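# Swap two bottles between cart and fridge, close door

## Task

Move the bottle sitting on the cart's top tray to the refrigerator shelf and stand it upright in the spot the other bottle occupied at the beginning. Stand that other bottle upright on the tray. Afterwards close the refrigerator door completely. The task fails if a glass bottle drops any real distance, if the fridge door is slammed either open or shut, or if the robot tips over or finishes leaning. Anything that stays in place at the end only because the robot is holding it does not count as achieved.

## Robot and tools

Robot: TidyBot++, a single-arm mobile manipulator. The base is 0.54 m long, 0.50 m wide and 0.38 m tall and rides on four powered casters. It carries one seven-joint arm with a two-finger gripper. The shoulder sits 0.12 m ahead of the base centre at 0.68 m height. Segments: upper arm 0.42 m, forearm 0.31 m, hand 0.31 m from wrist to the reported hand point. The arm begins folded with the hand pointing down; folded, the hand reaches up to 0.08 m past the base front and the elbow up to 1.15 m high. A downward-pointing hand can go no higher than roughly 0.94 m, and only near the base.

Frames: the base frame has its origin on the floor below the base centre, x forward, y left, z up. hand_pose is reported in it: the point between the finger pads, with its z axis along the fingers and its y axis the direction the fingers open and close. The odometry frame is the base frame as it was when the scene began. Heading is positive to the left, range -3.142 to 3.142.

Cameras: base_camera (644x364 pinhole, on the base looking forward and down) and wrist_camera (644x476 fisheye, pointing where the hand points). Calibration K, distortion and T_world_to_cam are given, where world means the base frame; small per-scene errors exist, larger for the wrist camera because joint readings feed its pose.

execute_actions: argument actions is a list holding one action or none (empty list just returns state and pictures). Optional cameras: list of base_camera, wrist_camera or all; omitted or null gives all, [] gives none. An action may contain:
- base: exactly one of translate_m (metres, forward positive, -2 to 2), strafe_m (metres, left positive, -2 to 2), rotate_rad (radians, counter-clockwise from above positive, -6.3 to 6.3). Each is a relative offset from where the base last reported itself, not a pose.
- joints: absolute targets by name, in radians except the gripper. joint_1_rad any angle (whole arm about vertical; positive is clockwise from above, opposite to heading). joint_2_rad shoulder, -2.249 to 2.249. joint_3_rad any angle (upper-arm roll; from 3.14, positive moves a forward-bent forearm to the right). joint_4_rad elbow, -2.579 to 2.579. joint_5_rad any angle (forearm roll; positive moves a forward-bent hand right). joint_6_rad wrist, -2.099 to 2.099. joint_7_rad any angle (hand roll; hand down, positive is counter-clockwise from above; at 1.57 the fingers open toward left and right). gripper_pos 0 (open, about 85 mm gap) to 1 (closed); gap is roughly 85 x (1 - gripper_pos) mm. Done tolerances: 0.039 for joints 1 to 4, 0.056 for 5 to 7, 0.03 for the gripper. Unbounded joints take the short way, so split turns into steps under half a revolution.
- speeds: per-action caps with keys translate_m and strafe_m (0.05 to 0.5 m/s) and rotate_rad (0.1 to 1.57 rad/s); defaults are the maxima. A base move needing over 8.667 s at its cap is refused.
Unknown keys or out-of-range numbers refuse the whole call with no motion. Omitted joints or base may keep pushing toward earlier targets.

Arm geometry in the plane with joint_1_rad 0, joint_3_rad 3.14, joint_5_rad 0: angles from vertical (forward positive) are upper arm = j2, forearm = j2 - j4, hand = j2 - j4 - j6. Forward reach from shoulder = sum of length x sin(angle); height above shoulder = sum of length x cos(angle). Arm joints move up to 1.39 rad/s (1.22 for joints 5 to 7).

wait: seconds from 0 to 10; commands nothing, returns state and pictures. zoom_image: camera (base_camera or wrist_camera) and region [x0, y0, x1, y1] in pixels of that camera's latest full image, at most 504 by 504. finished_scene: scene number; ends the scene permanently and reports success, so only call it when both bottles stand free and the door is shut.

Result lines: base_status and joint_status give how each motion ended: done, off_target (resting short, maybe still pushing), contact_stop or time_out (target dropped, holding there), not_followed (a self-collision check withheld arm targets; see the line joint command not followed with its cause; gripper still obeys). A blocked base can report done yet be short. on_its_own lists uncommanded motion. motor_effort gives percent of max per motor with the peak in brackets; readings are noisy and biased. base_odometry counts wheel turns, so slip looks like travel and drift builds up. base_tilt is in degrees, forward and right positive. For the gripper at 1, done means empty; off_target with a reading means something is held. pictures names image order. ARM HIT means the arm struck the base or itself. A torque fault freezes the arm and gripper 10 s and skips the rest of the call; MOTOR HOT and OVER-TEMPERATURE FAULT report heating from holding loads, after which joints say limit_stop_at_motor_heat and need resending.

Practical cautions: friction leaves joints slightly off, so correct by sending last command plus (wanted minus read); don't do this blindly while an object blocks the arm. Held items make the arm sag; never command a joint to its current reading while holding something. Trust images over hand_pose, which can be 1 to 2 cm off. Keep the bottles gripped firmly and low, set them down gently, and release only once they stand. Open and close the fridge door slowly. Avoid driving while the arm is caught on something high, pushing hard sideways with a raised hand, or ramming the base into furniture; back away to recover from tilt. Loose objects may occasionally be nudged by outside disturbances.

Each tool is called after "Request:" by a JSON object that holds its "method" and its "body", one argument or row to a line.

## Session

Request:
{"method": "execute_actions", "body": {
  "actions": [
    {"joints":{"joint_6_rad":0.4,"joint_1_rad":1.5}}
  ]
}}

Request:
{"method": "execute_actions", "body": {
  "actions": [
    {"joints":{"joint_1_rad":3.3}}
  ],
  "cameras": ["wrist_camera"]
}}

Request:
{"method": "execute_actions", "body": {
  "actions": [
    {"joints":{"joint_1_rad":5.0}}
  ],
  "cameras": ["wrist_camera"]
}}

Scene clock: 2.73 s.
base_odometry: x=+0.000 y=+0.000 heading=+0.000 (m, m, rad; odometry frame)
base_tilt: forward=+0.3 right=+0.3 (deg)
base_status: not commanded
joint_positions: joint_1_rad=+1.482 joint_2_rad=-0.352 joint_3_rad=+3.162 joint_4_rad=-2.530 joint_5_rad=+0.027 joint_6_rad=+0.360 joint_7_rad=+1.617 gripper_pos=+0.000
joint_status: all done
motor_effort: joint_1_rad=+1(1) joint_2_rad=-5(6) joint_3_rad=+0(1) joint_4_rad=+17(17) joint_5_rad=+0(1) joint_6_rad=+8(8) joint_7_rad=-1(1) (%)
hand_pose: x=+0.1514 y=-0.4138 z=+0.8212 quat_wxyz=(+0.430, +0.596, -0.517, +0.439) (m; base frame)
pictures: base_camera, wrist_camera
camera_calibration (this result's frames):
wrist_camera: T_world_to_cam=[[-0.992721, -0.0573977, 0.105877, 0.0314655], [-0.116246, 0.226826, -0.966973, 0.961752], [0.0314864, -0.972243, -0.231847, -0.0836732], [0, 0, 0, 1]] pos_world=[0.14567, -0.297695, 0.907257]
Images, in order (width x height): base_camera 644x364, wrist_camera 644x476.

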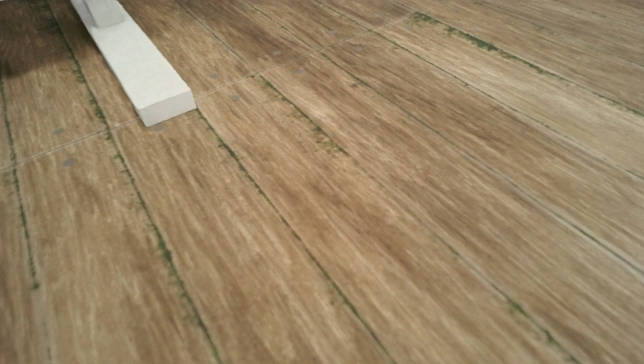

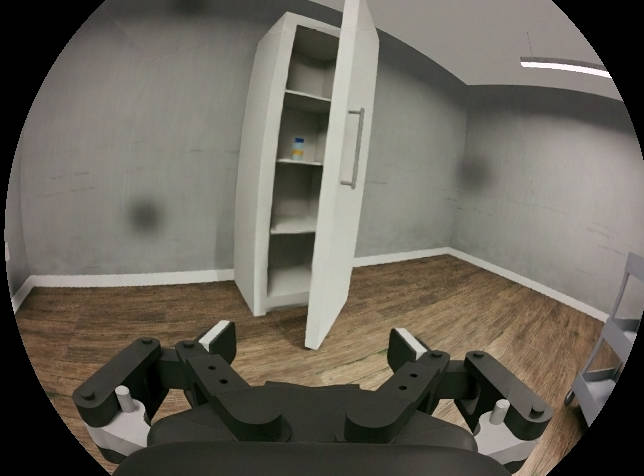

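Scene clock: 5.70 s.
base_odometry: x=+0.000 y=+0.000 heading=+0.000 (m, m, rad; odometry frame)
base_tilt: forward=+0.3 right=+0.3 (deg)
base_status: not commanded
joint_positions: joint_1_rad=+3.282 joint_2_rad=-0.352 joint_3_rad=+3.162 joint_4_rad=-2.530 joint_5_rad=+0.027 joint_6_rad=+0.360 joint_7_rad=+1.617 gripper_pos=+0.000
joint_status: all done
motor_effort: joint_1_rad=+1(1) joint_2_rad=-6(6) joint_3_rad=+0(1) joint_4_rad=+17(17) joint_5_rad=+1(1) joint_6_rad=+8(8) joint_7_rad=-1(1) (%)
hand_pose: x=-0.2914 y=+0.0624 z=+0.8212 quat_wxyz=(+0.611, -0.034, -0.788, -0.064) (m; base frame)
pictures: wrist_camera
camera_calibration (this result's frames):
wrist_camera: T_world_to_cam=[[0.169592, 0.97981, 0.105877, -0.10685], [0.247301, 0.0616852, -0.966973, 0.918489], [-0.953981, 0.190174, -0.231847, 0.0335975], [0, 0, 0, 1]] pos_world=[-0.176971, 0.0416459, 0.907257]
Images, in order (width x height): wrist_camera 644x476.

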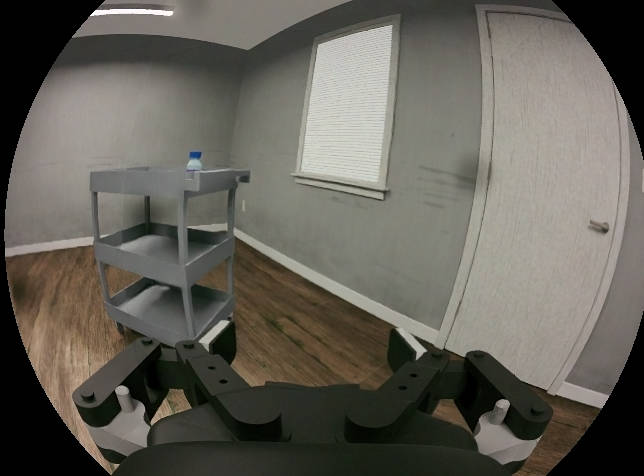

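Scene clock: 8.60 s.
base_odometry: x=+0.000 y=+0.000 heading=+0.000 (m, m, rad; odometry frame)
base_tilt: forward=+0.3 right=+0.3 (deg)
base_status: not commanded
joint_positions: joint_1_rad=+4.982 joint_2_rad=-0.352 joint_3_rad=+3.162 joint_4_rad=-2.530 joint_5_rad=+0.027 joint_6_rad=+0.360 joint_7_rad=+1.617 gripper_pos=+0.000
joint_status: all done
motor_effort: joint_1_rad=+1(1) joint_2_rad=-6(6) joint_3_rad=+0(1) joint_4_rad=+17(16) joint_5_rad=+1(1) joint_6_rad=+8(8) joint_7_rad=-1(1) (%)
hand_pose: x=+0.2338 y=+0.3989 z=+0.8212 quat_wxyz=(+0.355, -0.615, -0.495, -0.501) (m; base frame)
pictures: wrist_camera
camera_calibration (this result's frames):
wrist_camera: T_world_to_cam=[[0.949783, -0.294453, 0.105877, -0.199693], [0.0292996, -0.253189, -0.966973, 0.944432], [0.311535, 0.921517, -0.231847, -0.116999], [0, 0, 0, 1]] pos_world=[0.198443, 0.288136, 0.907257]
Images, in order (width x height): wrist_camera 644x476.

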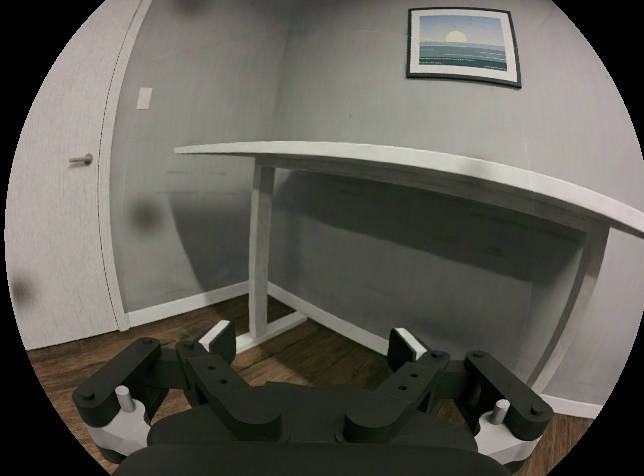

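Request:
{"method": "execute_actions", "body": {
  "actions": [
    {"base":{"rotate_rad":-0.96},"joints":{"joint_6_rad":-0.85,"joint_1_rad":4.71}}
  ],
  "cameras": ["base_camera"]
}}

Request:
{"method": "execute_actions", "body": {
  "actions": [
    {"base":{"translate_m":0.9}}
  ],
  "cameras": ["base_camera"]
}}

Scene clock: 21.07 s.
base_odometry: x=+0.000 y=+0.000 heading=-0.959 (m, m, rad; odometry frame)
base_tilt: forward=+0.3 right=+0.3 (deg)
base_status: done
joint_positions: joint_1_rad=+4.731 joint_2_rad=-0.352 joint_3_rad=+3.162 joint_4_rad=-2.529 joint_5_rad=+0.027 joint_6_rad=-0.825 joint_7_rad=+1.617 gripper_pos=+0.000
joint_status: all done
motor_effort: joint_1_rad=+1(2) joint_2_rad=-2(6) joint_3_rad=+1(1) joint_4_rad=+13(17) joint_5_rad=+1(1) joint_6_rad=+2(7) joint_7_rad=-1(1) (%)
hand_pose: x=+0.1289 y=+0.1569 z=+0.5897 quat_wxyz=(+0.042, -0.696, -0.714, -0.056) (m; base frame)
pictures: base_camera
Images, in order (width x height): base_camera 644x364.

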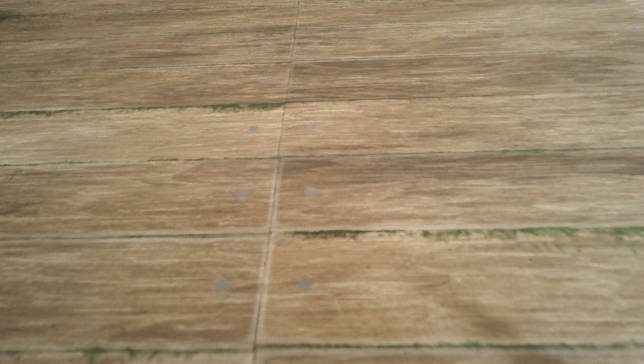

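Scene clock: 24.20 s.
base_odometry: x=+0.516 y=-0.738 heading=-0.960 (m, m, rad; odometry frame)
base_tilt: forward=+0.3 right=+0.3 (deg)
base_status: done
joint_positions: joint_1_rad=+4.730 joint_2_rad=-0.352 joint_3_rad=+3.162 joint_4_rad=-2.529 joint_5_rad=+0.027 joint_6_rad=-0.825 joint_7_rad=+1.617 gripper_pos=+0.000
joint_status: not commanded
motor_effort: joint_1_rad=+1(1) joint_2_rad=-1(2) joint_3_rad=+0(1) joint_4_rad=+12(13) joint_5_rad=+1(2) joint_6_rad=+2(2) joint_7_rad=-1(1) (%)
hand_pose: x=+0.1289 y=+0.1569 z=+0.5897 quat_wxyz=(+0.042, -0.696, -0.714, -0.056) (m; base frame)
pictures: base_camera
Images, in order (width x height): base_camera 644x364.

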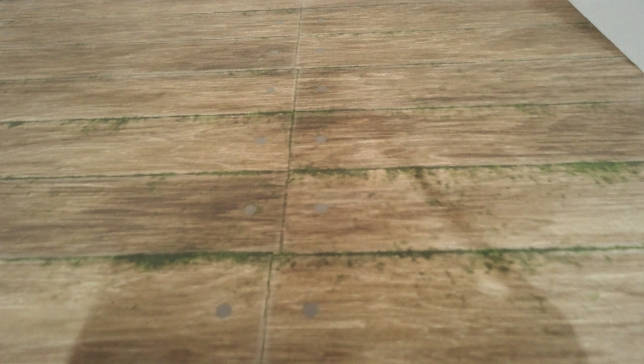

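Request:
{"method": "execute_actions", "body": {
  "actions": [
    {"base":{"translate_m":0.4},"speeds":{"translate_m":0.3}}
  ],
  "cameras": ["base_camera"]
}}

Scene clock: 28.37 s.
base_odometry: x=+0.745 y=-1.066 heading=-0.961 (m, m, rad; odometry frame)
base_tilt: forward=+0.3 right=+0.3 (deg)
base_status: done
joint_positions: joint_1_rad=+4.730 joint_2_rad=-0.352 joint_3_rad=+3.162 joint_4_rad=-2.529 joint_5_rad=+0.027 joint_6_rad=-0.825 joint_7_rad=+1.617 gripper_pos=+0.000
joint_status: not commanded
motor_effort: joint_1_rad=+1(1) joint_2_rad=-2(1) joint_3_rad=+1(1) joint_4_rad=+13(13) joint_5_rad=+1(1) joint_6_rad=+1(2) joint_7_rad=-1(1) (%)
hand_pose: x=+0.1289 y=+0.1569 z=+0.5897 quat_wxyz=(+0.042, -0.696, -0.714, -0.056) (m; base frame)
pictures: base_camera
Images, in order (width x height): base_camera 644x364.

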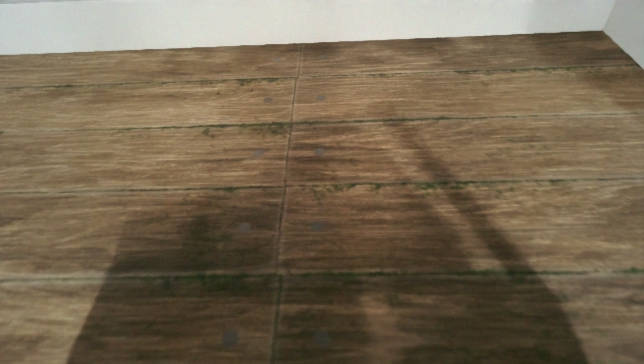

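Request:
{"method": "execute_actions", "body": {
  "actions": [
    {"base":{"strafe_m":-0.3},"speeds":{"strafe_m":0.1}}
  ]
}}

Scene clock: 36.43 s.
base_odometry: x=+0.499 y=-1.238 heading=-0.960 (m, m, rad; odometry frame)
base_tilt: forward=+0.3 right=+0.3 (deg)
base_status: done
joint_positions: joint_1_rad=+4.730 joint_2_rad=-0.352 joint_3_rad=+3.162 joint_4_rad=-2.529 joint_5_rad=+0.027 joint_6_rad=-0.825 joint_7_rad=+1.617 gripper_pos=+0.000
joint_status: not commanded
motor_effort: joint_1_rad=+0(0) joint_2_rad=-1(4) joint_3_rad=+0(1) joint_4_rad=+13(14) joint_5_rad=+1(1) joint_6_rad=+1(2) joint_7_rad=-1(1) (%)
hand_pose: x=+0.1289 y=+0.1569 z=+0.5896 quat_wxyz=(+0.042, -0.696, -0.714, -0.056) (m; base frame)
pictures: base_camera, wrist_camera
camera_calibration (this result's frames):
wrist_camera: T_world_to_cam=[[0.99583, 0.0523677, 0.0746994, -0.188714], [0.0629136, -0.987186, -0.14665, 0.289436], [0.0660625, 0.150738, -0.986364, 0.682453], [0, 0, 0, 1]] pos_world=[0.124633, 0.192738, 0.729689]
Images, in order (width x height): base_camera 644x364, wrist_camera 644x476.

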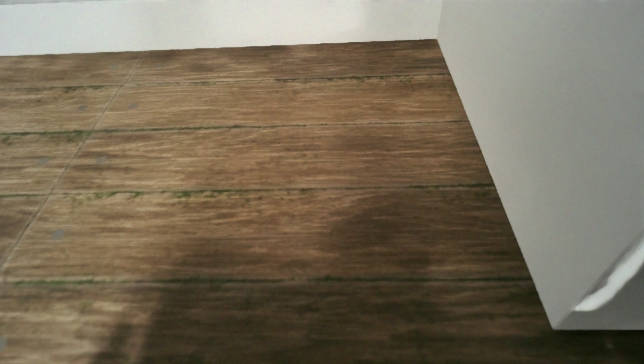

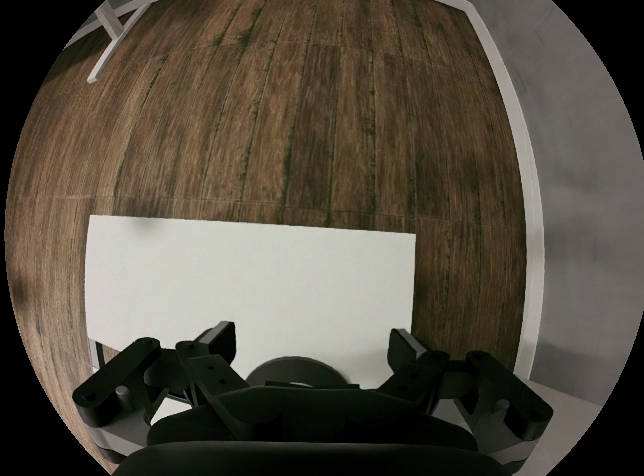

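Request:
{"method": "execute_actions", "body": {
  "actions": [
    {"base":{"strafe_m":-0.44},"speeds":{"strafe_m":0.06}}
  ]
}}

Scene clock: 46.50 s.
base_odometry: x=+0.139 y=-1.490 heading=-0.960 (m, m, rad; odometry frame)
base_tilt: forward=+0.3 right=+0.4 (deg)
base_status: done
joint_positions: joint_1_rad=+4.730 joint_2_rad=-0.352 joint_3_rad=+3.162 joint_4_rad=-2.529 joint_5_rad=+0.027 joint_6_rad=-0.825 joint_7_rad=+1.617 gripper_pos=+0.000
joint_status: not commanded
motor_effort: joint_1_rad=+1(1) joint_2_rad=-2(4) joint_3_rad=+0(1) joint_4_rad=+12(14) joint_5_rad=+1(1) joint_6_rad=+1(2) joint_7_rad=-1(1) (%)
hand_pose: x=+0.1288 y=+0.1569 z=+0.5896 quat_wxyz=(+0.042, -0.696, -0.714, -0.056) (m; base frame)
pictures: base_camera, wrist_camera
camera_calibration (this result's frames):
wrist_camera: T_world_to_cam=[[0.995821, 0.052528, 0.0747043, -0.18871], [0.0630802, -0.98716, -0.146753, 0.289429], [0.0660365, 0.150852, -0.986348, 0.682438], [0, 0, 0, 1]] pos_world=[0.124598, 0.192678, 0.729694]
Images, in order (width x height): base_camera 644x364, wrist_camera 644x476.

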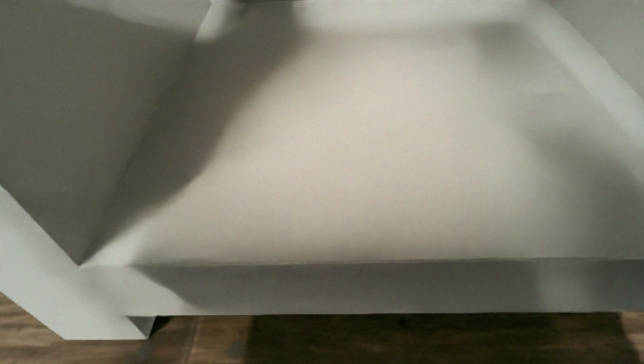

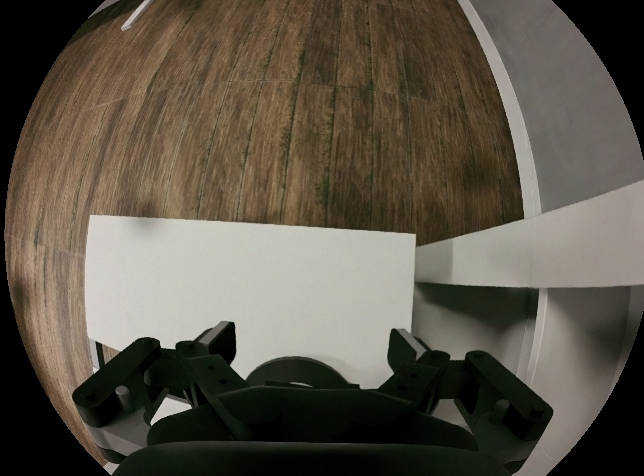

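Request:
{"method": "execute_actions", "body": {
  "actions": [
    {"base":{"strafe_m":-0.04},"speeds":{"strafe_m":0.05}}
  ],
  "cameras": []
}}

Request:
{"method": "execute_actions", "body": {
  "actions": [
    {"base":{"translate_m":-0.75},"speeds":{"translate_m":0.3}}
  ],
  "cameras": ["base_camera"]
}}

Request:
{"method": "execute_actions", "body": {
  "actions": [
    {"joints":{"joint_1_rad":6.28,"joint_6_rad":0.7}}
  ]
}}

Scene clock: 49.80 s.
base_odometry: x=+0.106 y=-1.514 heading=-0.960 (m, m, rad; odometry frame)
base_tilt: forward=+0.3 right=+0.3 (deg)
base_status: done
joint_positions: joint_1_rad=+4.730 joint_2_rad=-0.352 joint_3_rad=+3.162 joint_4_rad=-2.529 joint_5_rad=+0.027 joint_6_rad=-0.825 joint_7_rad=+1.617 gripper_pos=+0.000
joint_status: not commanded
motor_effort: joint_1_rad=+1(1) joint_2_rad=-1(3) joint_3_rad=+1(1) joint_4_rad=+12(14) joint_5_rad=+1(1) joint_6_rad=+1(2) joint_7_rad=-1(1) (%)
hand_pose: x=+0.1288 y=+0.1569 z=+0.5897 quat_wxyz=(+0.043, -0.696, -0.714, -0.056) (m; base frame)
pictures: none
No camera images: the call's "cameras" was empty. Leave "cameras" out to get every camera's image.

Scene clock: 53.23 s.
base_odometry: x=-0.325 y=-0.899 heading=-0.960 (m, m, rad; odometry frame)
base_tilt: forward=+0.3 right=+0.4 (deg)
base_status: done
joint_positions: joint_1_rad=+4.730 joint_2_rad=-0.352 joint_3_rad=+3.162 joint_4_rad=-2.529 joint_5_rad=+0.027 joint_6_rad=-0.825 joint_7_rad=+1.617 gripper_pos=+0.000
joint_status: not commanded
motor_effort: joint_1_rad=+1(1) joint_2_rad=-2(2) joint_3_rad=+0(0) joint_4_rad=+12(13) joint_5_rad=+1(2) joint_6_rad=+1(1) joint_7_rad=-1(1) (%)
hand_pose: x=+0.1288 y=+0.1569 z=+0.5897 quat_wxyz=(+0.043, -0.696, -0.714, -0.056) (m; base frame)
pictures: base_camera
Images, in order (width x height): base_camera 644x364.

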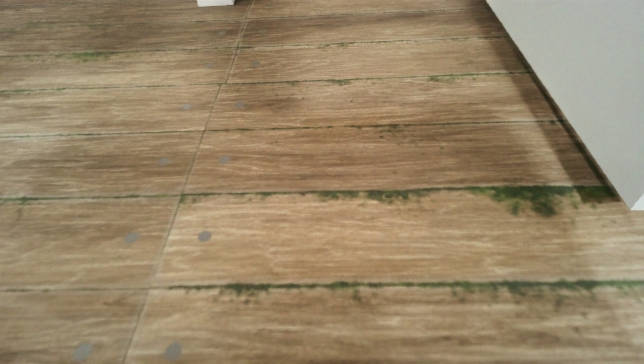

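Scene clock: 56.03 s.
base_odometry: x=-0.325 y=-0.899 heading=-0.960 (m, m, rad; odometry frame)
base_tilt: forward=+0.3 right=+0.3 (deg)
base_status: not commanded
joint_positions: joint_1_rad=+6.262 joint_2_rad=-0.352 joint_3_rad=+3.162 joint_4_rad=-2.529 joint_5_rad=+0.027 joint_6_rad=+0.660 joint_7_rad=+1.617 gripper_pos=+0.000
joint_status: all done
motor_effort: joint_1_rad=+1(1) joint_2_rad=-6(6) joint_3_rad=+1(1) joint_4_rad=+17(17) joint_5_rad=+1(1) joint_6_rad=+8(9) joint_7_rad=-1(1) (%)
hand_pose: x=+0.5432 y=+0.0059 z=+0.9148 quat_wxyz=(-0.015, -0.687, -0.027, -0.726) (m; base frame)
pictures: base_camera, wrist_camera
camera_calibration (this result's frames):
wrist_camera: T_world_to_cam=[[-0.0356999, -0.994968, 0.0936181, -0.0685182], [0.0644873, -0.0957762, -0.993312, 0.930391], [0.99728, -0.029424, 0.067582, -0.470384], [0, 0, 0, 1]] pos_world=[0.40666, 0.00709524, 0.962372]
Images, in order (width x height): base_camera 644x364, wrist_camera 644x476.

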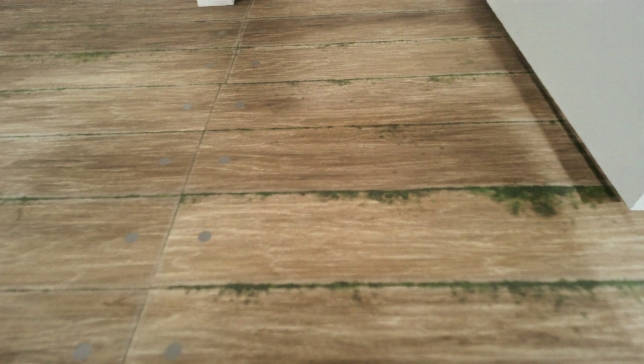

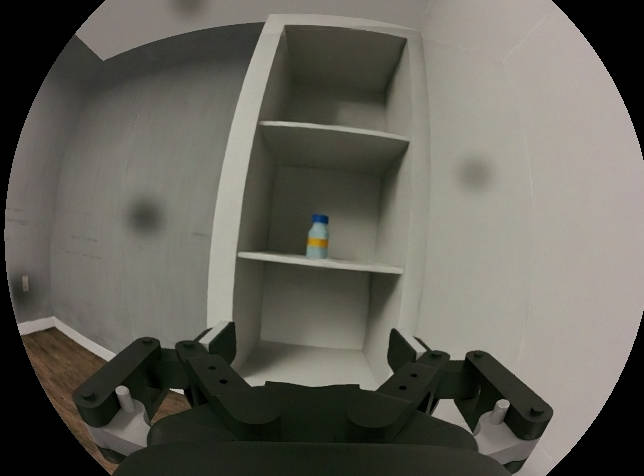

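Request:
{"method": "execute_actions", "body": {
  "actions": [
    {"base":{"translate_m":0.25},"joints":{"joint_1_rad":0,"joint_2_rad":0.33,"joint_4_rad":-0.88,"joint_6_rad":-0.95,"joint_7_rad":1.57},"speeds":{"translate_m":0.2}}
  ]
}}

Scene clock: 66.37 s.
base_odometry: x=-0.181 y=-1.105 heading=-0.960 (m, m, rad; odometry frame)
base_tilt: forward=+0.3 right=+0.3 (deg)
base_status: done
joint_positions: joint_1_rad=+6.264 joint_2_rad=+0.316 joint_3_rad=+3.162 joint_4_rad=-0.891 joint_5_rad=+0.027 joint_6_rad=-0.909 joint_7_rad=+1.607 gripper_pos=+0.000
joint_status: all done
motor_effort: joint_1_rad=+1(0) joint_2_rad=-30(30) joint_3_rad=+1(1) joint_4_rad=+18(20) joint_5_rad=+1(1) joint_6_rad=+7(9) joint_7_rad=-1(1) (%)
hand_pose: x=+0.8100 y=-0.0028 z=+1.0318 quat_wxyz=(-0.025, -0.871, -0.020, -0.490) (m; base frame)
pictures: base_camera, wrist_camera
camera_calibration (this result's frames):
wrist_camera: T_world_to_cam=[[-0.013418, -0.992931, 0.117932, -0.121702], [-0.511077, -0.0945621, -0.854317, 1.3514], [0.85943, -0.0717355, -0.506196, -0.0410291], [0, 0, 0, 1]] pos_world=[0.7243, 0.00400674, 1.14811]
Images, in order (width x height): base_camera 644x364, wrist_camera 644x476.

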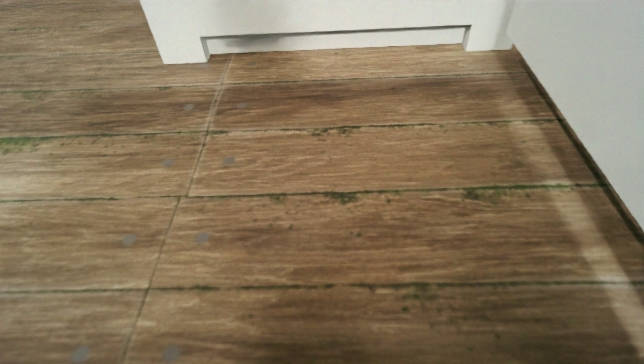

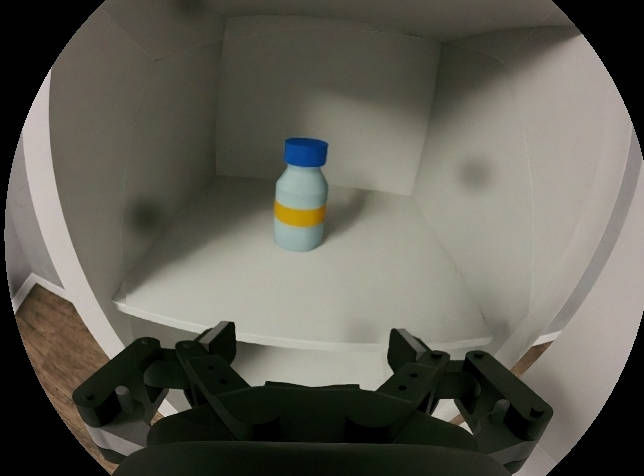

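Request:
{"method": "execute_actions", "body": {
  "actions": [
    {"base":{"translate_m":0.15},"joints":{"joint_2_rad":0.35,"joint_1_rad":-0.02},"speeds":{"translate_m":0.12}}
  ]
}}

Scene clock: 71.17 s.
base_odometry: x=-0.095 y=-1.228 heading=-0.960 (m, m, rad; odometry frame)
base_tilt: forward=+0.3 right=+0.3 (deg)
base_status: done
joint_positions: joint_1_rad=+6.263 joint_2_rad=+0.347 joint_3_rad=+3.162 joint_4_rad=-0.890 joint_5_rad=+0.027 joint_6_rad=-0.910 joint_7_rad=+1.607 gripper_pos=+0.000
joint_status: all done
motor_effort: joint_1_rad=+1(2) joint_2_rad=-32(34) joint_3_rad=+0(1) joint_4_rad=+18(19) joint_5_rad=+1(1) joint_6_rad=+7(7) joint_7_rad=-1(1) (%)
hand_pose: x=+0.8204 y=-0.0022 z=+1.0110 quat_wxyz=(-0.025, -0.878, -0.020, -0.477) (m; base frame)
pictures: base_camera, wrist_camera
camera_calibration (this result's frames):
wrist_camera: T_world_to_cam=[[-0.00929421, -0.992868, 0.118857, -0.122816], [-0.536428, -0.0953607, -0.838541, 1.34388], [0.843895, -0.0715516, -0.531716, -0.0219033], [0, 0, 0, 1]] pos_world=[0.738237, 0.00464589, 1.12985]
Images, in order (width x height): base_camera 644x364, wrist_camera 644x476.

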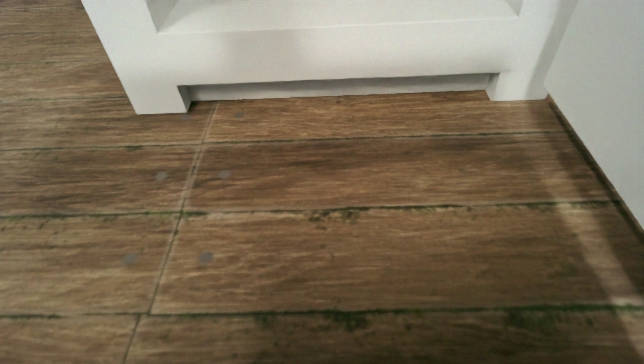

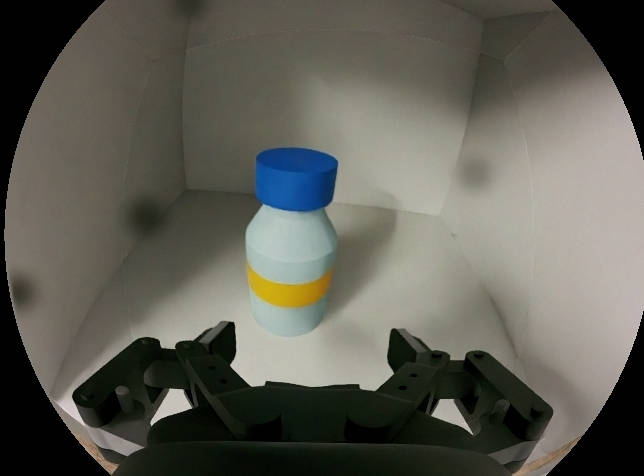

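Request:
{"method": "execute_actions", "body": {
  "actions": [
    {"base":{"translate_m":0.09},"joints":{"joint_2_rad":0.37,"joint_1_rad":-0.06},"speeds":{"translate_m":0.08}}
  ]
}}

Scene clock: 75.13 s.
base_odometry: x=-0.044 y=-1.302 heading=-0.961 (m, m, rad; odometry frame)
base_tilt: forward=+0.3 right=+0.3 (deg)
base_status: done
joint_positions: joint_1_rad=+6.235 joint_2_rad=+0.367 joint_3_rad=+3.162 joint_4_rad=-0.889 joint_5_rad=+0.027 joint_6_rad=-0.910 joint_7_rad=+1.607 gripper_pos=+0.000
joint_status: all done
motor_effort: joint_1_rad=+1(2) joint_2_rad=-35(34) joint_3_rad=+0(1) joint_4_rad=+18(19) joint_5_rad=+1(2) joint_6_rad=+7(7) joint_7_rad=-1(1) (%)
hand_pose: x=+0.8266 y=+0.0178 z=+0.9974 quat_wxyz=(-0.018, -0.883, -0.033, -0.469) (m; base frame)
pictures: base_camera, wrist_camera
camera_calibration (this result's frames):
wrist_camera: T_world_to_cam=[[0.0207906, -0.99263, 0.119389, -0.126751], [-0.549726, -0.111093, -0.827925, 1.33835], [0.835086, -0.0484181, -0.547984, -0.00979052], [0, 0, 0, 1]] pos_world=[0.746534, 0.02239, 1.11782]
Images, in order (width x height): base_camera 644x364, wrist_camera 644x476.

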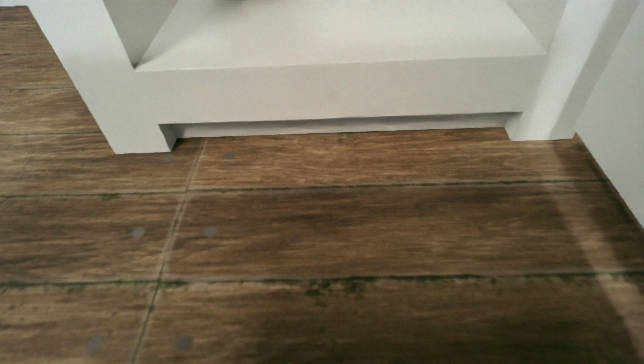

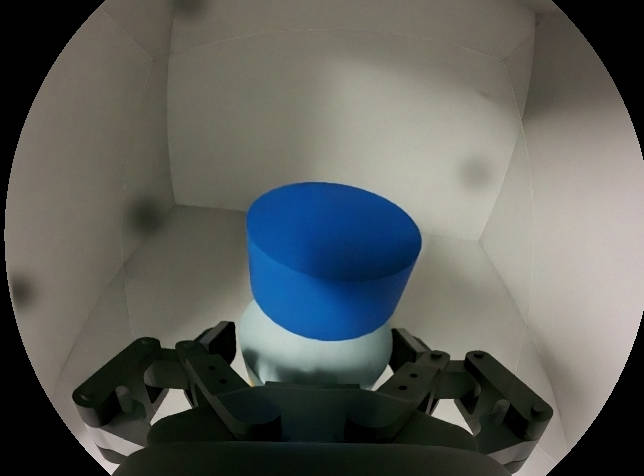

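Request:
{"method": "execute_actions", "body": {
  "actions": [
    {"joints":{"gripper_pos":1}}
  ],
  "cameras": []
}}

Request:
{"method": "execute_actions", "body": {
  "actions": [
    {"joints":{"joint_2_rad":0.29}}
  ],
  "cameras": []
}}

Request:
{"method": "execute_actions", "body": {
  "actions": [
    {"base":{"translate_m":-0.75},"speeds":{"translate_m":0.25}}
  ],
  "cameras": ["wrist_camera"]
}}

Scene clock: 78.40 s.
base_odometry: x=-0.044 y=-1.302 heading=-0.961 (m, m, rad; odometry frame)
base_tilt: forward=+0.3 right=+0.3 (deg)
base_status: not commanded
joint_positions: joint_1_rad=+6.235 joint_2_rad=+0.366 joint_3_rad=+3.162 joint_4_rad=-0.887 joint_5_rad=+0.027 joint_6_rad=-0.911 joint_7_rad=+1.606 gripper_pos=+0.232
joint_status: gripper_pos off_target (ended at +0.232, target +1.000)
motor_effort: joint_1_rad=+0(1) joint_2_rad=-33(34) joint_3_rad=-1(1) joint_4_rad=+18(19) joint_5_rad=+1(2) joint_6_rad=+7(8) joint_7_rad=-1(1) (%)
hand_pose: x=+0.8262 y=+0.0178 z=+0.9985 quat_wxyz=(-0.018, -0.882, -0.032, -0.469) (m; base frame)
pictures: none
No camera images: the call's "cameras" was empty. Leave "cameras" out to get every camera's image.

Scene clock: 79.43 s.
base_odometry: x=-0.044 y=-1.302 heading=-0.961 (m, m, rad; odometry frame)
base_tilt: forward=+0.3 right=+0.3 (deg)
base_status: not commanded
joint_positions: joint_1_rad=+6.235 joint_2_rad=+0.327 joint_3_rad=+3.162 joint_4_rad=-0.897 joint_5_rad=+0.027 joint_6_rad=-0.928 joint_7_rad=+1.606 gripper_pos=+0.232
joint_status: all done
motor_effort: joint_1_rad=+1(0) joint_2_rad=-37(40) joint_3_rad=+1(0) joint_4_rad=+21(23) joint_5_rad=+1(1) joint_6_rad=+9(10) joint_7_rad=-1(1) (%)
hand_pose: x=+0.8100 y=+0.0169 z=+1.0160 quat_wxyz=(-0.017, -0.879, -0.032, -0.475) (m; base frame)
pictures: none
No camera images: the call's "cameras" was empty. Leave "cameras" out to get every camera's image.

Scene clock: 83.30 s.
base_odometry: x=-0.474 y=-0.687 heading=-0.961 (m, m, rad; odometry frame)
base_tilt: forward=+0.3 right=+0.3 (deg)
base_status: done
joint_positions: joint_1_rad=+6.234 joint_2_rad=+0.317 joint_3_rad=+3.162 joint_4_rad=-0.897 joint_5_rad=+0.027 joint_6_rad=-0.931 joint_7_rad=+1.606 gripper_pos=+0.232
joint_status: not commanded
motor_effort: joint_1_rad=+1(4) joint_2_rad=-36(42) joint_3_rad=+0(1) joint_4_rad=+21(23) joint_5_rad=+2(2) joint_6_rad=+10(10) joint_7_rad=-1(1) (%)
hand_pose: x=+0.8060 y=+0.0179 z=+1.0223 quat_wxyz=(-0.017, -0.878, -0.032, -0.478) (m; base frame)
pictures: wrist_camera
camera_calibration (this result's frames):
wrist_camera: T_world_to_cam=[[0.0184221, -0.992998, 0.116689, -0.124502], [-0.53217, -0.108542, -0.839651, 1.34548], [0.846437, -0.0466305, -0.530443, -0.00611409], [0, 0, 0, 1]] pos_world=[0.723493, 0.0221263, 1.14102]
Images, in order (width x height): wrist_camera 644x476.

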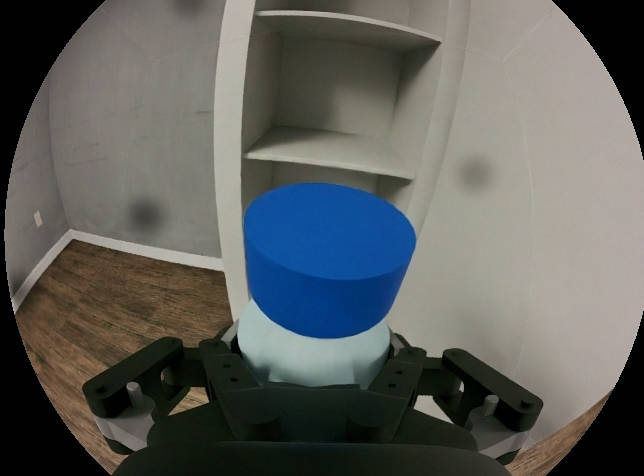

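Request:
{"method": "execute_actions", "body": {
  "actions": [
    {"base":{"rotate_rad":-2.15},"joints":{"joint_1_rad":0,"joint_2_rad":0.2,"joint_4_rad":-1.0,"joint_6_rad":-0.93},"speeds":{"rotate_rad":0.8}}
  ]
}}

Scene clock: 93.20 s.
base_odometry: x=-0.474 y=-0.687 heading=-3.110 (m, m, rad; odometry frame)
base_tilt: forward=+0.3 right=+0.3 (deg)
base_status: done
joint_positions: joint_1_rad=+6.289 joint_2_rad=+0.229 joint_3_rad=+3.167 joint_4_rad=-1.024 joint_5_rad=+0.025 joint_6_rad=-0.963 joint_7_rad=+1.605 gripper_pos=+0.237
joint_status: all done
motor_effort: joint_1_rad=+1(56) joint_2_rad=-32(44) joint_3_rad=+0(46) joint_4_rad=+22(28) joint_5_rad=+1(36) joint_6_rad=+9(22) joint_7_rad=-1(3) (%)
hand_pose: x=+0.7616 y=-0.0231 z=+1.0031 quat_wxyz=(-0.030, -0.895, -0.005, -0.446) (m; base frame)
pictures: base_camera, wrist_camera
camera_calibration (this result's frames):
wrist_camera: T_world_to_cam=[[-0.0355747, -0.99276, 0.114728, -0.119044], [-0.595597, -0.0711236, -0.800128, 1.31073], [0.802495, -0.0967958, -0.588755, 0.110193], [0, 0, 0, 1]] pos_world=[0.688002, -0.014292, 1.12729]
Images, in order (width x height): base_camera 644x364, wrist_camera 644x476.

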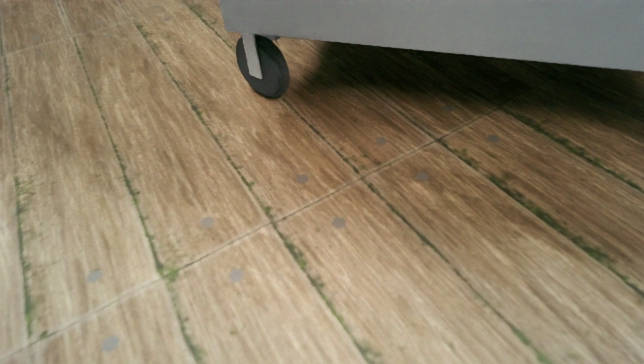

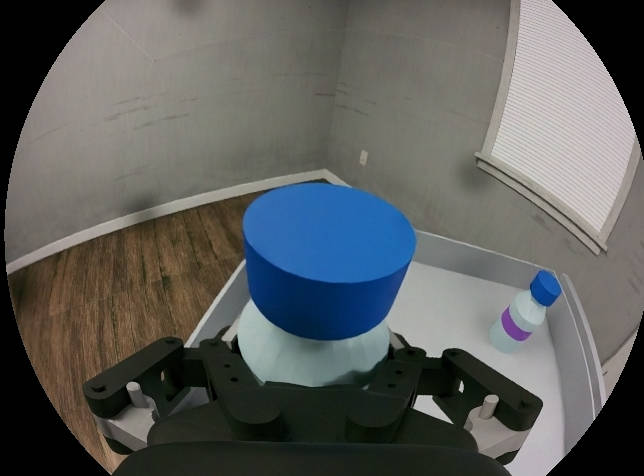

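Request:
{"method": "execute_actions", "body": {
  "actions": [
    {"base":{"strafe_m":-0.08},"speeds":{"strafe_m":0.1}}
  ],
  "cameras": []
}}

Request:
{"method": "execute_actions", "body": {
  "actions": [
    {"base":{"translate_m":-0.05},"joints":{"joint_2_rad":0.40,"joint_4_rad":-1.08,"joint_6_rad":-0.52}}
  ]
}}

Scene clock: 101.33 s.
base_odometry: x=-0.476 y=-0.607 heading=-3.111 (m, m, rad; odometry frame)
base_tilt: forward=+0.3 right=+0.4 (deg)
base_status: done
joint_positions: joint_1_rad=+6.286 joint_2_rad=+0.229 joint_3_rad=+3.167 joint_4_rad=-1.024 joint_5_rad=+0.025 joint_6_rad=-0.963 joint_7_rad=+1.605 gripper_pos=+0.237
joint_status: not commanded
motor_effort: joint_1_rad=+0(3) joint_2_rad=-32(35) joint_3_rad=+0(2) joint_4_rad=+21(23) joint_5_rad=+1(2) joint_6_rad=+9(10) joint_7_rad=-1(1) (%)
hand_pose: x=+0.7616 y=-0.0209 z=+1.0031 quat_wxyz=(-0.029, -0.895, -0.006, -0.446) (m; base frame)
pictures: none
No camera images: the call's "cameras" was empty. Leave "cameras" out to get every camera's image.

Scene clock: 102.97 s.
base_odometry: x=-0.426 y=-0.605 heading=-3.111 (m, m, rad; odometry frame)
base_tilt: forward=+0.3 right=+0.3 (deg)
base_status: done
joint_positions: joint_1_rad=+6.286 joint_2_rad=+0.436 joint_3_rad=+3.167 joint_4_rad=-1.101 joint_5_rad=+0.025 joint_6_rad=-0.577 joint_7_rad=+1.605 gripper_pos=+0.237
joint_status: joint_6_rad off_target (ended at -0.577, target -0.520); the others done
motor_effort: joint_1_rad=+1(2) joint_2_rad=-42(45) joint_3_rad=+0(1) joint_4_rad=+23(25) joint_5_rad=+1(2) joint_6_rad=+10(11) joint_7_rad=-1(1) (%)
hand_pose: x=+0.8774 y=-0.0201 z=+0.9125 quat_wxyz=(-0.031, -0.871, -0.012, -0.490) (m; base frame)
pictures: base_camera, wrist_camera
camera_calibration (this result's frames):
wrist_camera: T_world_to_cam=[[-0.0321451, -0.992153, 0.120829, -0.110076], [-0.511485, -0.0875321, -0.854822, 1.28317], [0.858691, -0.0892804, -0.504658, -0.161697], [0, 0, 0, 1]] pos_world=[0.791634, -0.0113295, 1.02858]
Images, in order (width x height): base_camera 644x364, wrist_camera 644x476.

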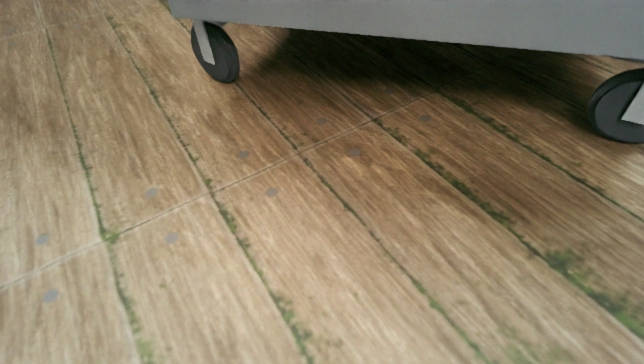

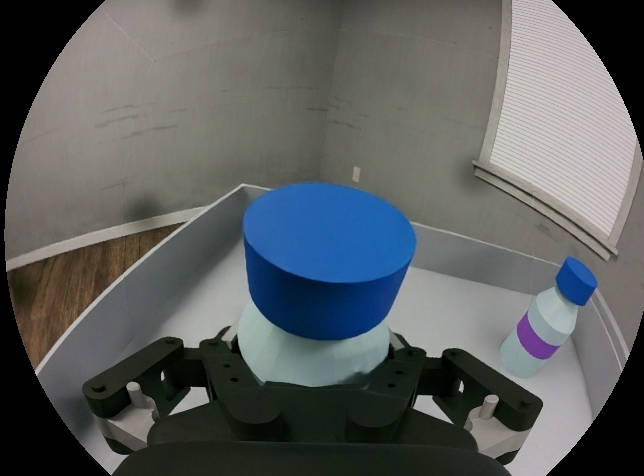

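Request:
{"method": "execute_actions", "body": {
  "actions": [
    {"joints":{"joint_2_rad":0.465}}
  ],
  "cameras": []
}}

Scene clock: 105.17 s.
base_odometry: x=-0.426 y=-0.605 heading=-3.111 (m, m, rad; odometry frame)
base_tilt: forward=+0.3 right=+0.3 (deg)
base_status: not commanded
joint_positions: joint_1_rad=+6.286 joint_2_rad=+0.495 joint_3_rad=+3.167 joint_4_rad=-1.101 joint_5_rad=+0.025 joint_6_rad=-0.577 joint_7_rad=+1.605 gripper_pos=+0.237
joint_status: all done
motor_effort: joint_1_rad=+1(1) joint_2_rad=-43(45) joint_3_rad=+0(0) joint_4_rad=+23(24) joint_5_rad=+1(1) joint_6_rad=+10(10) joint_7_rad=-1(1) (%)
hand_pose: x=+0.8896 y=-0.0201 z=+0.8674 quat_wxyz=(-0.030, -0.885, -0.013, -0.464) (m; base frame)
pictures: none
No camera images: the call's "cameras" was empty. Leave "cameras" out to get every camera's image.

Request:
{"method": "execute_actions", "body": {
  "actions": [
    {"joints":{"joint_2_rad":0.49,"joint_6_rad":-0.50}}
  ],
  "cameras": []
}}

Scene clock: 106.60 s.
base_odometry: x=-0.426 y=-0.605 heading=-3.111 (m, m, rad; odometry frame)
base_tilt: forward=+0.3 right=+0.3 (deg)
base_status: not commanded
joint_positions: joint_1_rad=+6.286 joint_2_rad=+0.506 joint_3_rad=+3.167 joint_4_rad=-1.101 joint_5_rad=+0.025 joint_6_rad=-0.557 joint_7_rad=+1.605 gripper_pos=+0.237
joint_status: joint_6_rad off_target (ended at -0.557, target -0.500); the others done
motor_effort: joint_1_rad=+1(0) joint_2_rad=-44(45) joint_3_rad=+0(1) joint_4_rad=+22(23) joint_5_rad=+1(1) joint_6_rad=+10(10) joint_7_rad=-1(1) (%)
hand_pose: x=+0.8953 y=-0.0200 z=+0.8641 quat_wxyz=(-0.030, -0.883, -0.013, -0.469) (m; base frame)
pictures: none
No camera images: the call's "cameras" was empty. Leave "cameras" out to get every camera's image.

Request:
{"method": "execute_actions", "body": {
  "actions": [
    {"joints":{"joint_2_rad":0.52}}
  ],
  "cameras": []
}}

Scene clock: 107.90 s.
base_odometry: x=-0.426 y=-0.605 heading=-3.111 (m, m, rad; odometry frame)
base_tilt: forward=+0.3 right=+0.3 (deg)
base_status: not commanded
joint_positions: joint_1_rad=+6.286 joint_2_rad=+0.511 joint_3_rad=+3.167 joint_4_rad=-1.097 joint_5_rad=+0.025 joint_6_rad=-0.554 joint_7_rad=+1.605 gripper_pos=+0.237
joint_status: all done
motor_effort: joint_1_rad=+1(1) joint_2_rad=-40(43) joint_3_rad=-1(0) joint_4_rad=+20(22) joint_5_rad=+1(1) joint_6_rad=+9(9) joint_7_rad=-1(1) (%)
hand_pose: x=+0.8975 y=-0.0200 z=+0.8638 quat_wxyz=(-0.030, -0.882, -0.013, -0.470) (m; base frame)
pictures: none
No camera images: the call's "cameras" was empty. Leave "cameras" out to get every camera's image.

Contact made. Release, back off.

Request:
{"method": "execute_actions", "body": {
  "actions": [
    {"joints":{"gripper_pos":0,"joint_2_rad":0.50}}
  ],
  "cameras": []
}}

Request:
{"method": "execute_actions", "body": {
  "actions": [
    {"base":{"translate_m":-0.13},"speeds":{"translate_m":0.1}}
  ],
  "cameras": ["wrist_camera"]
}}

Request:
{"method": "execute_actions", "body": {
  "actions": [
    {"base":{"strafe_m":-0.36},"speeds":{"strafe_m":0.2}}
  ]
}}

Scene clock: 111.00 s.
base_odometry: x=-0.426 y=-0.605 heading=-3.111 (m, m, rad; odometry frame)
base_tilt: forward=+0.3 right=+0.3 (deg)
base_status: not commanded
joint_positions: joint_1_rad=+6.286 joint_2_rad=+0.507 joint_3_rad=+3.167 joint_4_rad=-1.088 joint_5_rad=+0.025 joint_6_rad=-0.542 joint_7_rad=+1.605 gripper_pos=+0.000
joint_status: all done
motor_effort: joint_1_rad=+1(1) joint_2_rad=-38(43) joint_3_rad=+0(0) joint_4_rad=+19(22) joint_5_rad=+1(2) joint_6_rad=+7(9) joint_7_rad=-1(1) (%)
hand_pose: x=+0.9003 y=-0.0199 z=+0.8747 quat_wxyz=(-0.031, -0.876, -0.013, -0.481) (m; base frame)
pictures: none
No camera images: the call's "cameras" was empty. Leave "cameras" out to get every camera's image.

Scene clock: 112.83 s.
base_odometry: x=-0.296 y=-0.601 heading=-3.111 (m, m, rad; odometry frame)
base_tilt: forward=+0.3 right=+0.3 (deg)
base_status: done
joint_positions: joint_1_rad=+6.286 joint_2_rad=+0.502 joint_3_rad=+3.167 joint_4_rad=-1.088 joint_5_rad=+0.025 joint_6_rad=-0.540 joint_7_rad=+1.605 gripper_pos=+0.000
joint_status: not commanded
motor_effort: joint_1_rad=+1(1) joint_2_rad=-37(42) joint_3_rad=+0(0) joint_4_rad=+18(20) joint_5_rad=+1(1) joint_6_rad=+7(7) joint_7_rad=-1(1) (%)
hand_pose: x=+0.8996 y=-0.0199 z=+0.8790 quat_wxyz=(-0.031, -0.875, -0.013, -0.483) (m; base frame)
pictures: wrist_camera
camera_calibration (this result's frames):
wrist_camera: T_world_to_cam=[[-0.0287107, -0.992065, 0.122405, -0.109596], [-0.52498, -0.0892418, -0.846423, 1.2707], [0.85063, -0.0885615, -0.518252, -0.178436], [0, 0, 0, 1]] pos_world=[0.815728, -0.0111295, 0.996488]
Images, in order (width x height): wrist_camera 644x476.

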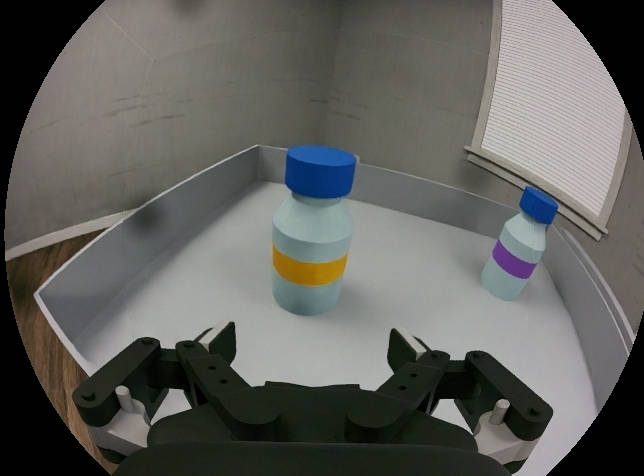

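Scene clock: 115.40 s.
base_odometry: x=-0.307 y=-0.241 heading=-3.112 (m, m, rad; odometry frame)
base_tilt: forward=+0.3 right=+0.4 (deg)
base_status: done
joint_positions: joint_1_rad=+6.285 joint_2_rad=+0.502 joint_3_rad=+3.167 joint_4_rad=-1.088 joint_5_rad=+0.025 joint_6_rad=-0.540 joint_7_rad=+1.605 gripper_pos=+0.000
joint_status: not commanded
motor_effort: joint_1_rad=-1(6) joint_2_rad=-38(38) joint_3_rad=-1(2) joint_4_rad=+19(19) joint_5_rad=+1(2) joint_6_rad=+7(7) joint_7_rad=-1(1) (%)
hand_pose: x=+0.8998 y=-0.0192 z=+0.8792 quat_wxyz=(-0.030, -0.875, -0.014, -0.484) (m; base frame)
pictures: base_camera, wrist_camera
camera_calibration (this result's frames):
wrist_camera: T_world_to_cam=[[-0.0280112, -0.992086, 0.122397, -0.10964], [-0.52424, -0.0896751, -0.846836, 1.27072], [0.85111, -0.0878861, -0.517579, -0.179394], [0, 0, 0, 1]] pos_world=[0.815775, -0.0105864, 0.996661]
Images, in order (width x height): base_camera 644x364, wrist_camera 644x476.

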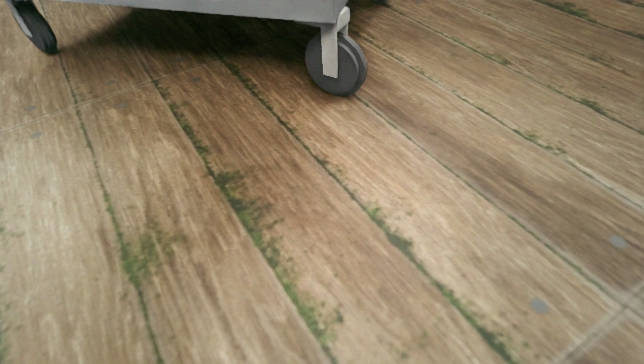

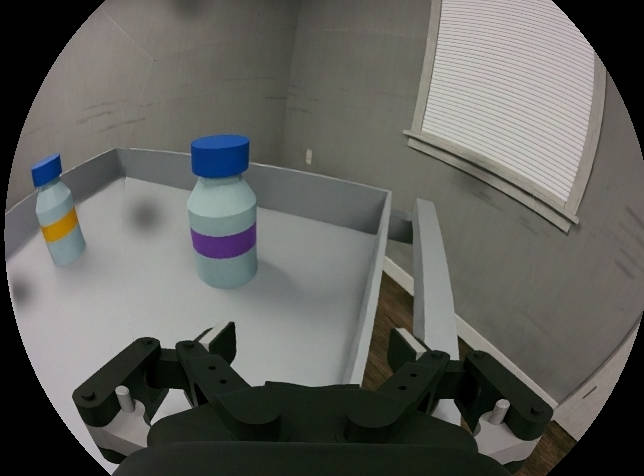

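Request:
{"method": "execute_actions", "body": {
  "actions": [
    {"joints":{"joint_2_rad":0.42}}
  ],
  "cameras": []
}}

Request:
{"method": "execute_actions", "body": {
  "actions": [
    {"base":{"strafe_m":0.09},"speeds":{"strafe_m":0.1}}
  ]
}}

Scene clock: 118.53 s.
base_odometry: x=-0.307 y=-0.241 heading=-3.112 (m, m, rad; odometry frame)
base_tilt: forward=+0.3 right=+0.4 (deg)
base_status: not commanded
joint_positions: joint_1_rad=+6.285 joint_2_rad=+0.418 joint_3_rad=+3.167 joint_4_rad=-1.083 joint_5_rad=+0.025 joint_6_rad=-0.540 joint_7_rad=+1.605 gripper_pos=+0.000
joint_status: all done
motor_effort: joint_1_rad=+1(1) joint_2_rad=-36(41) joint_3_rad=+0(0) joint_4_rad=+19(20) joint_5_rad=+1(1) joint_6_rad=+7(7) joint_7_rad=-1(1) (%)
hand_pose: x=+0.8809 y=-0.0192 z=+0.9472 quat_wxyz=(-0.031, -0.852, -0.012, -0.522) (m; base frame)
pictures: none
No camera images: the call's "cameras" was empty. Leave "cameras" out to get every camera's image.

Scene clock: 119.93 s.
base_odometry: x=-0.304 y=-0.331 heading=-3.111 (m, m, rad; odometry frame)
base_tilt: forward=+0.3 right=+0.3 (deg)
base_status: done
joint_positions: joint_1_rad=+6.283 joint_2_rad=+0.418 joint_3_rad=+3.167 joint_4_rad=-1.083 joint_5_rad=+0.025 joint_6_rad=-0.540 joint_7_rad=+1.605 gripper_pos=+0.000
joint_status: not commanded
motor_effort: joint_1_rad=+0(5) joint_2_rad=-37(38) joint_3_rad=-1(3) joint_4_rad=+19(20) joint_5_rad=+1(1) joint_6_rad=+7(8) joint_7_rad=-1(1) (%)
hand_pose: x=+0.8809 y=-0.0178 z=+0.9472 quat_wxyz=(-0.031, -0.852, -0.013, -0.522) (m; base frame)
pictures: base_camera, wrist_camera
camera_calibration (this result's frames):
wrist_camera: T_world_to_cam=[[-0.0369975, -0.992121, 0.119692, -0.106607], [-0.446434, -0.0907481, -0.890203, 1.29108], [0.894051, -0.0863698, -0.439559, -0.239754], [0, 0, 0, 1]] pos_world=[0.786788, -0.00931226, 1.05669]
Images, in order (width x height): base_camera 644x364, wrist_camera 644x476.

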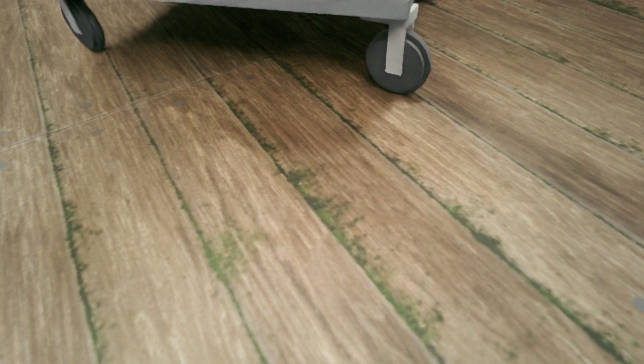

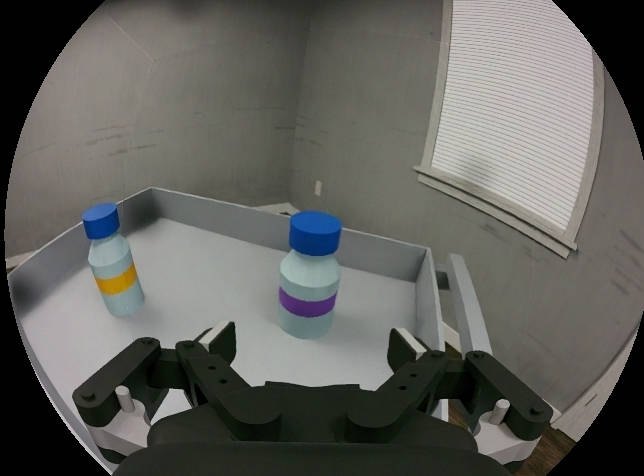

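Request:
{"method": "execute_actions", "body": {
  "actions": [
    {"base":{"translate_m":0.09},"joints":{"joint_2_rad":0.52},"speeds":{"translate_m":0.08}}
  ],
  "cameras": ["wrist_camera"]
}}

Scene clock: 123.47 s.
base_odometry: x=-0.394 y=-0.333 heading=-3.112 (m, m, rad; odometry frame)
base_tilt: forward=+0.3 right=+0.3 (deg)
base_status: done
joint_positions: joint_1_rad=+6.283 joint_2_rad=+0.525 joint_3_rad=+3.167 joint_4_rad=-1.082 joint_5_rad=+0.025 joint_6_rad=-0.539 joint_7_rad=+1.605 gripper_pos=+0.000
joint_status: all done
motor_effort: joint_1_rad=+0(3) joint_2_rad=-39(45) joint_3_rad=-1(1) joint_4_rad=+19(21) joint_5_rad=+1(2) joint_6_rad=+7(8) joint_7_rad=-1(1) (%)
hand_pose: x=+0.9054 y=-0.0178 z=+0.8654 quat_wxyz=(-0.030, -0.878, -0.015, -0.477) (m; base frame)
pictures: wrist_camera
camera_calibration (this result's frames):
wrist_camera: T_world_to_cam=[[-0.0242453, -0.992117, 0.122944, -0.110264], [-0.536954, -0.0908113, -0.838709, 1.26658], [0.843263, -0.0863499, -0.53052, -0.172882], [0, 0, 0, 1]] pos_world=[0.823208, -0.00930356, 0.984133]
Images, in order (width x height): wrist_camera 644x476.

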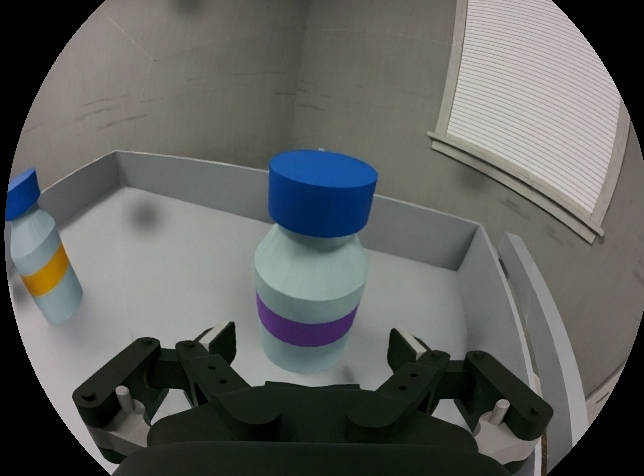

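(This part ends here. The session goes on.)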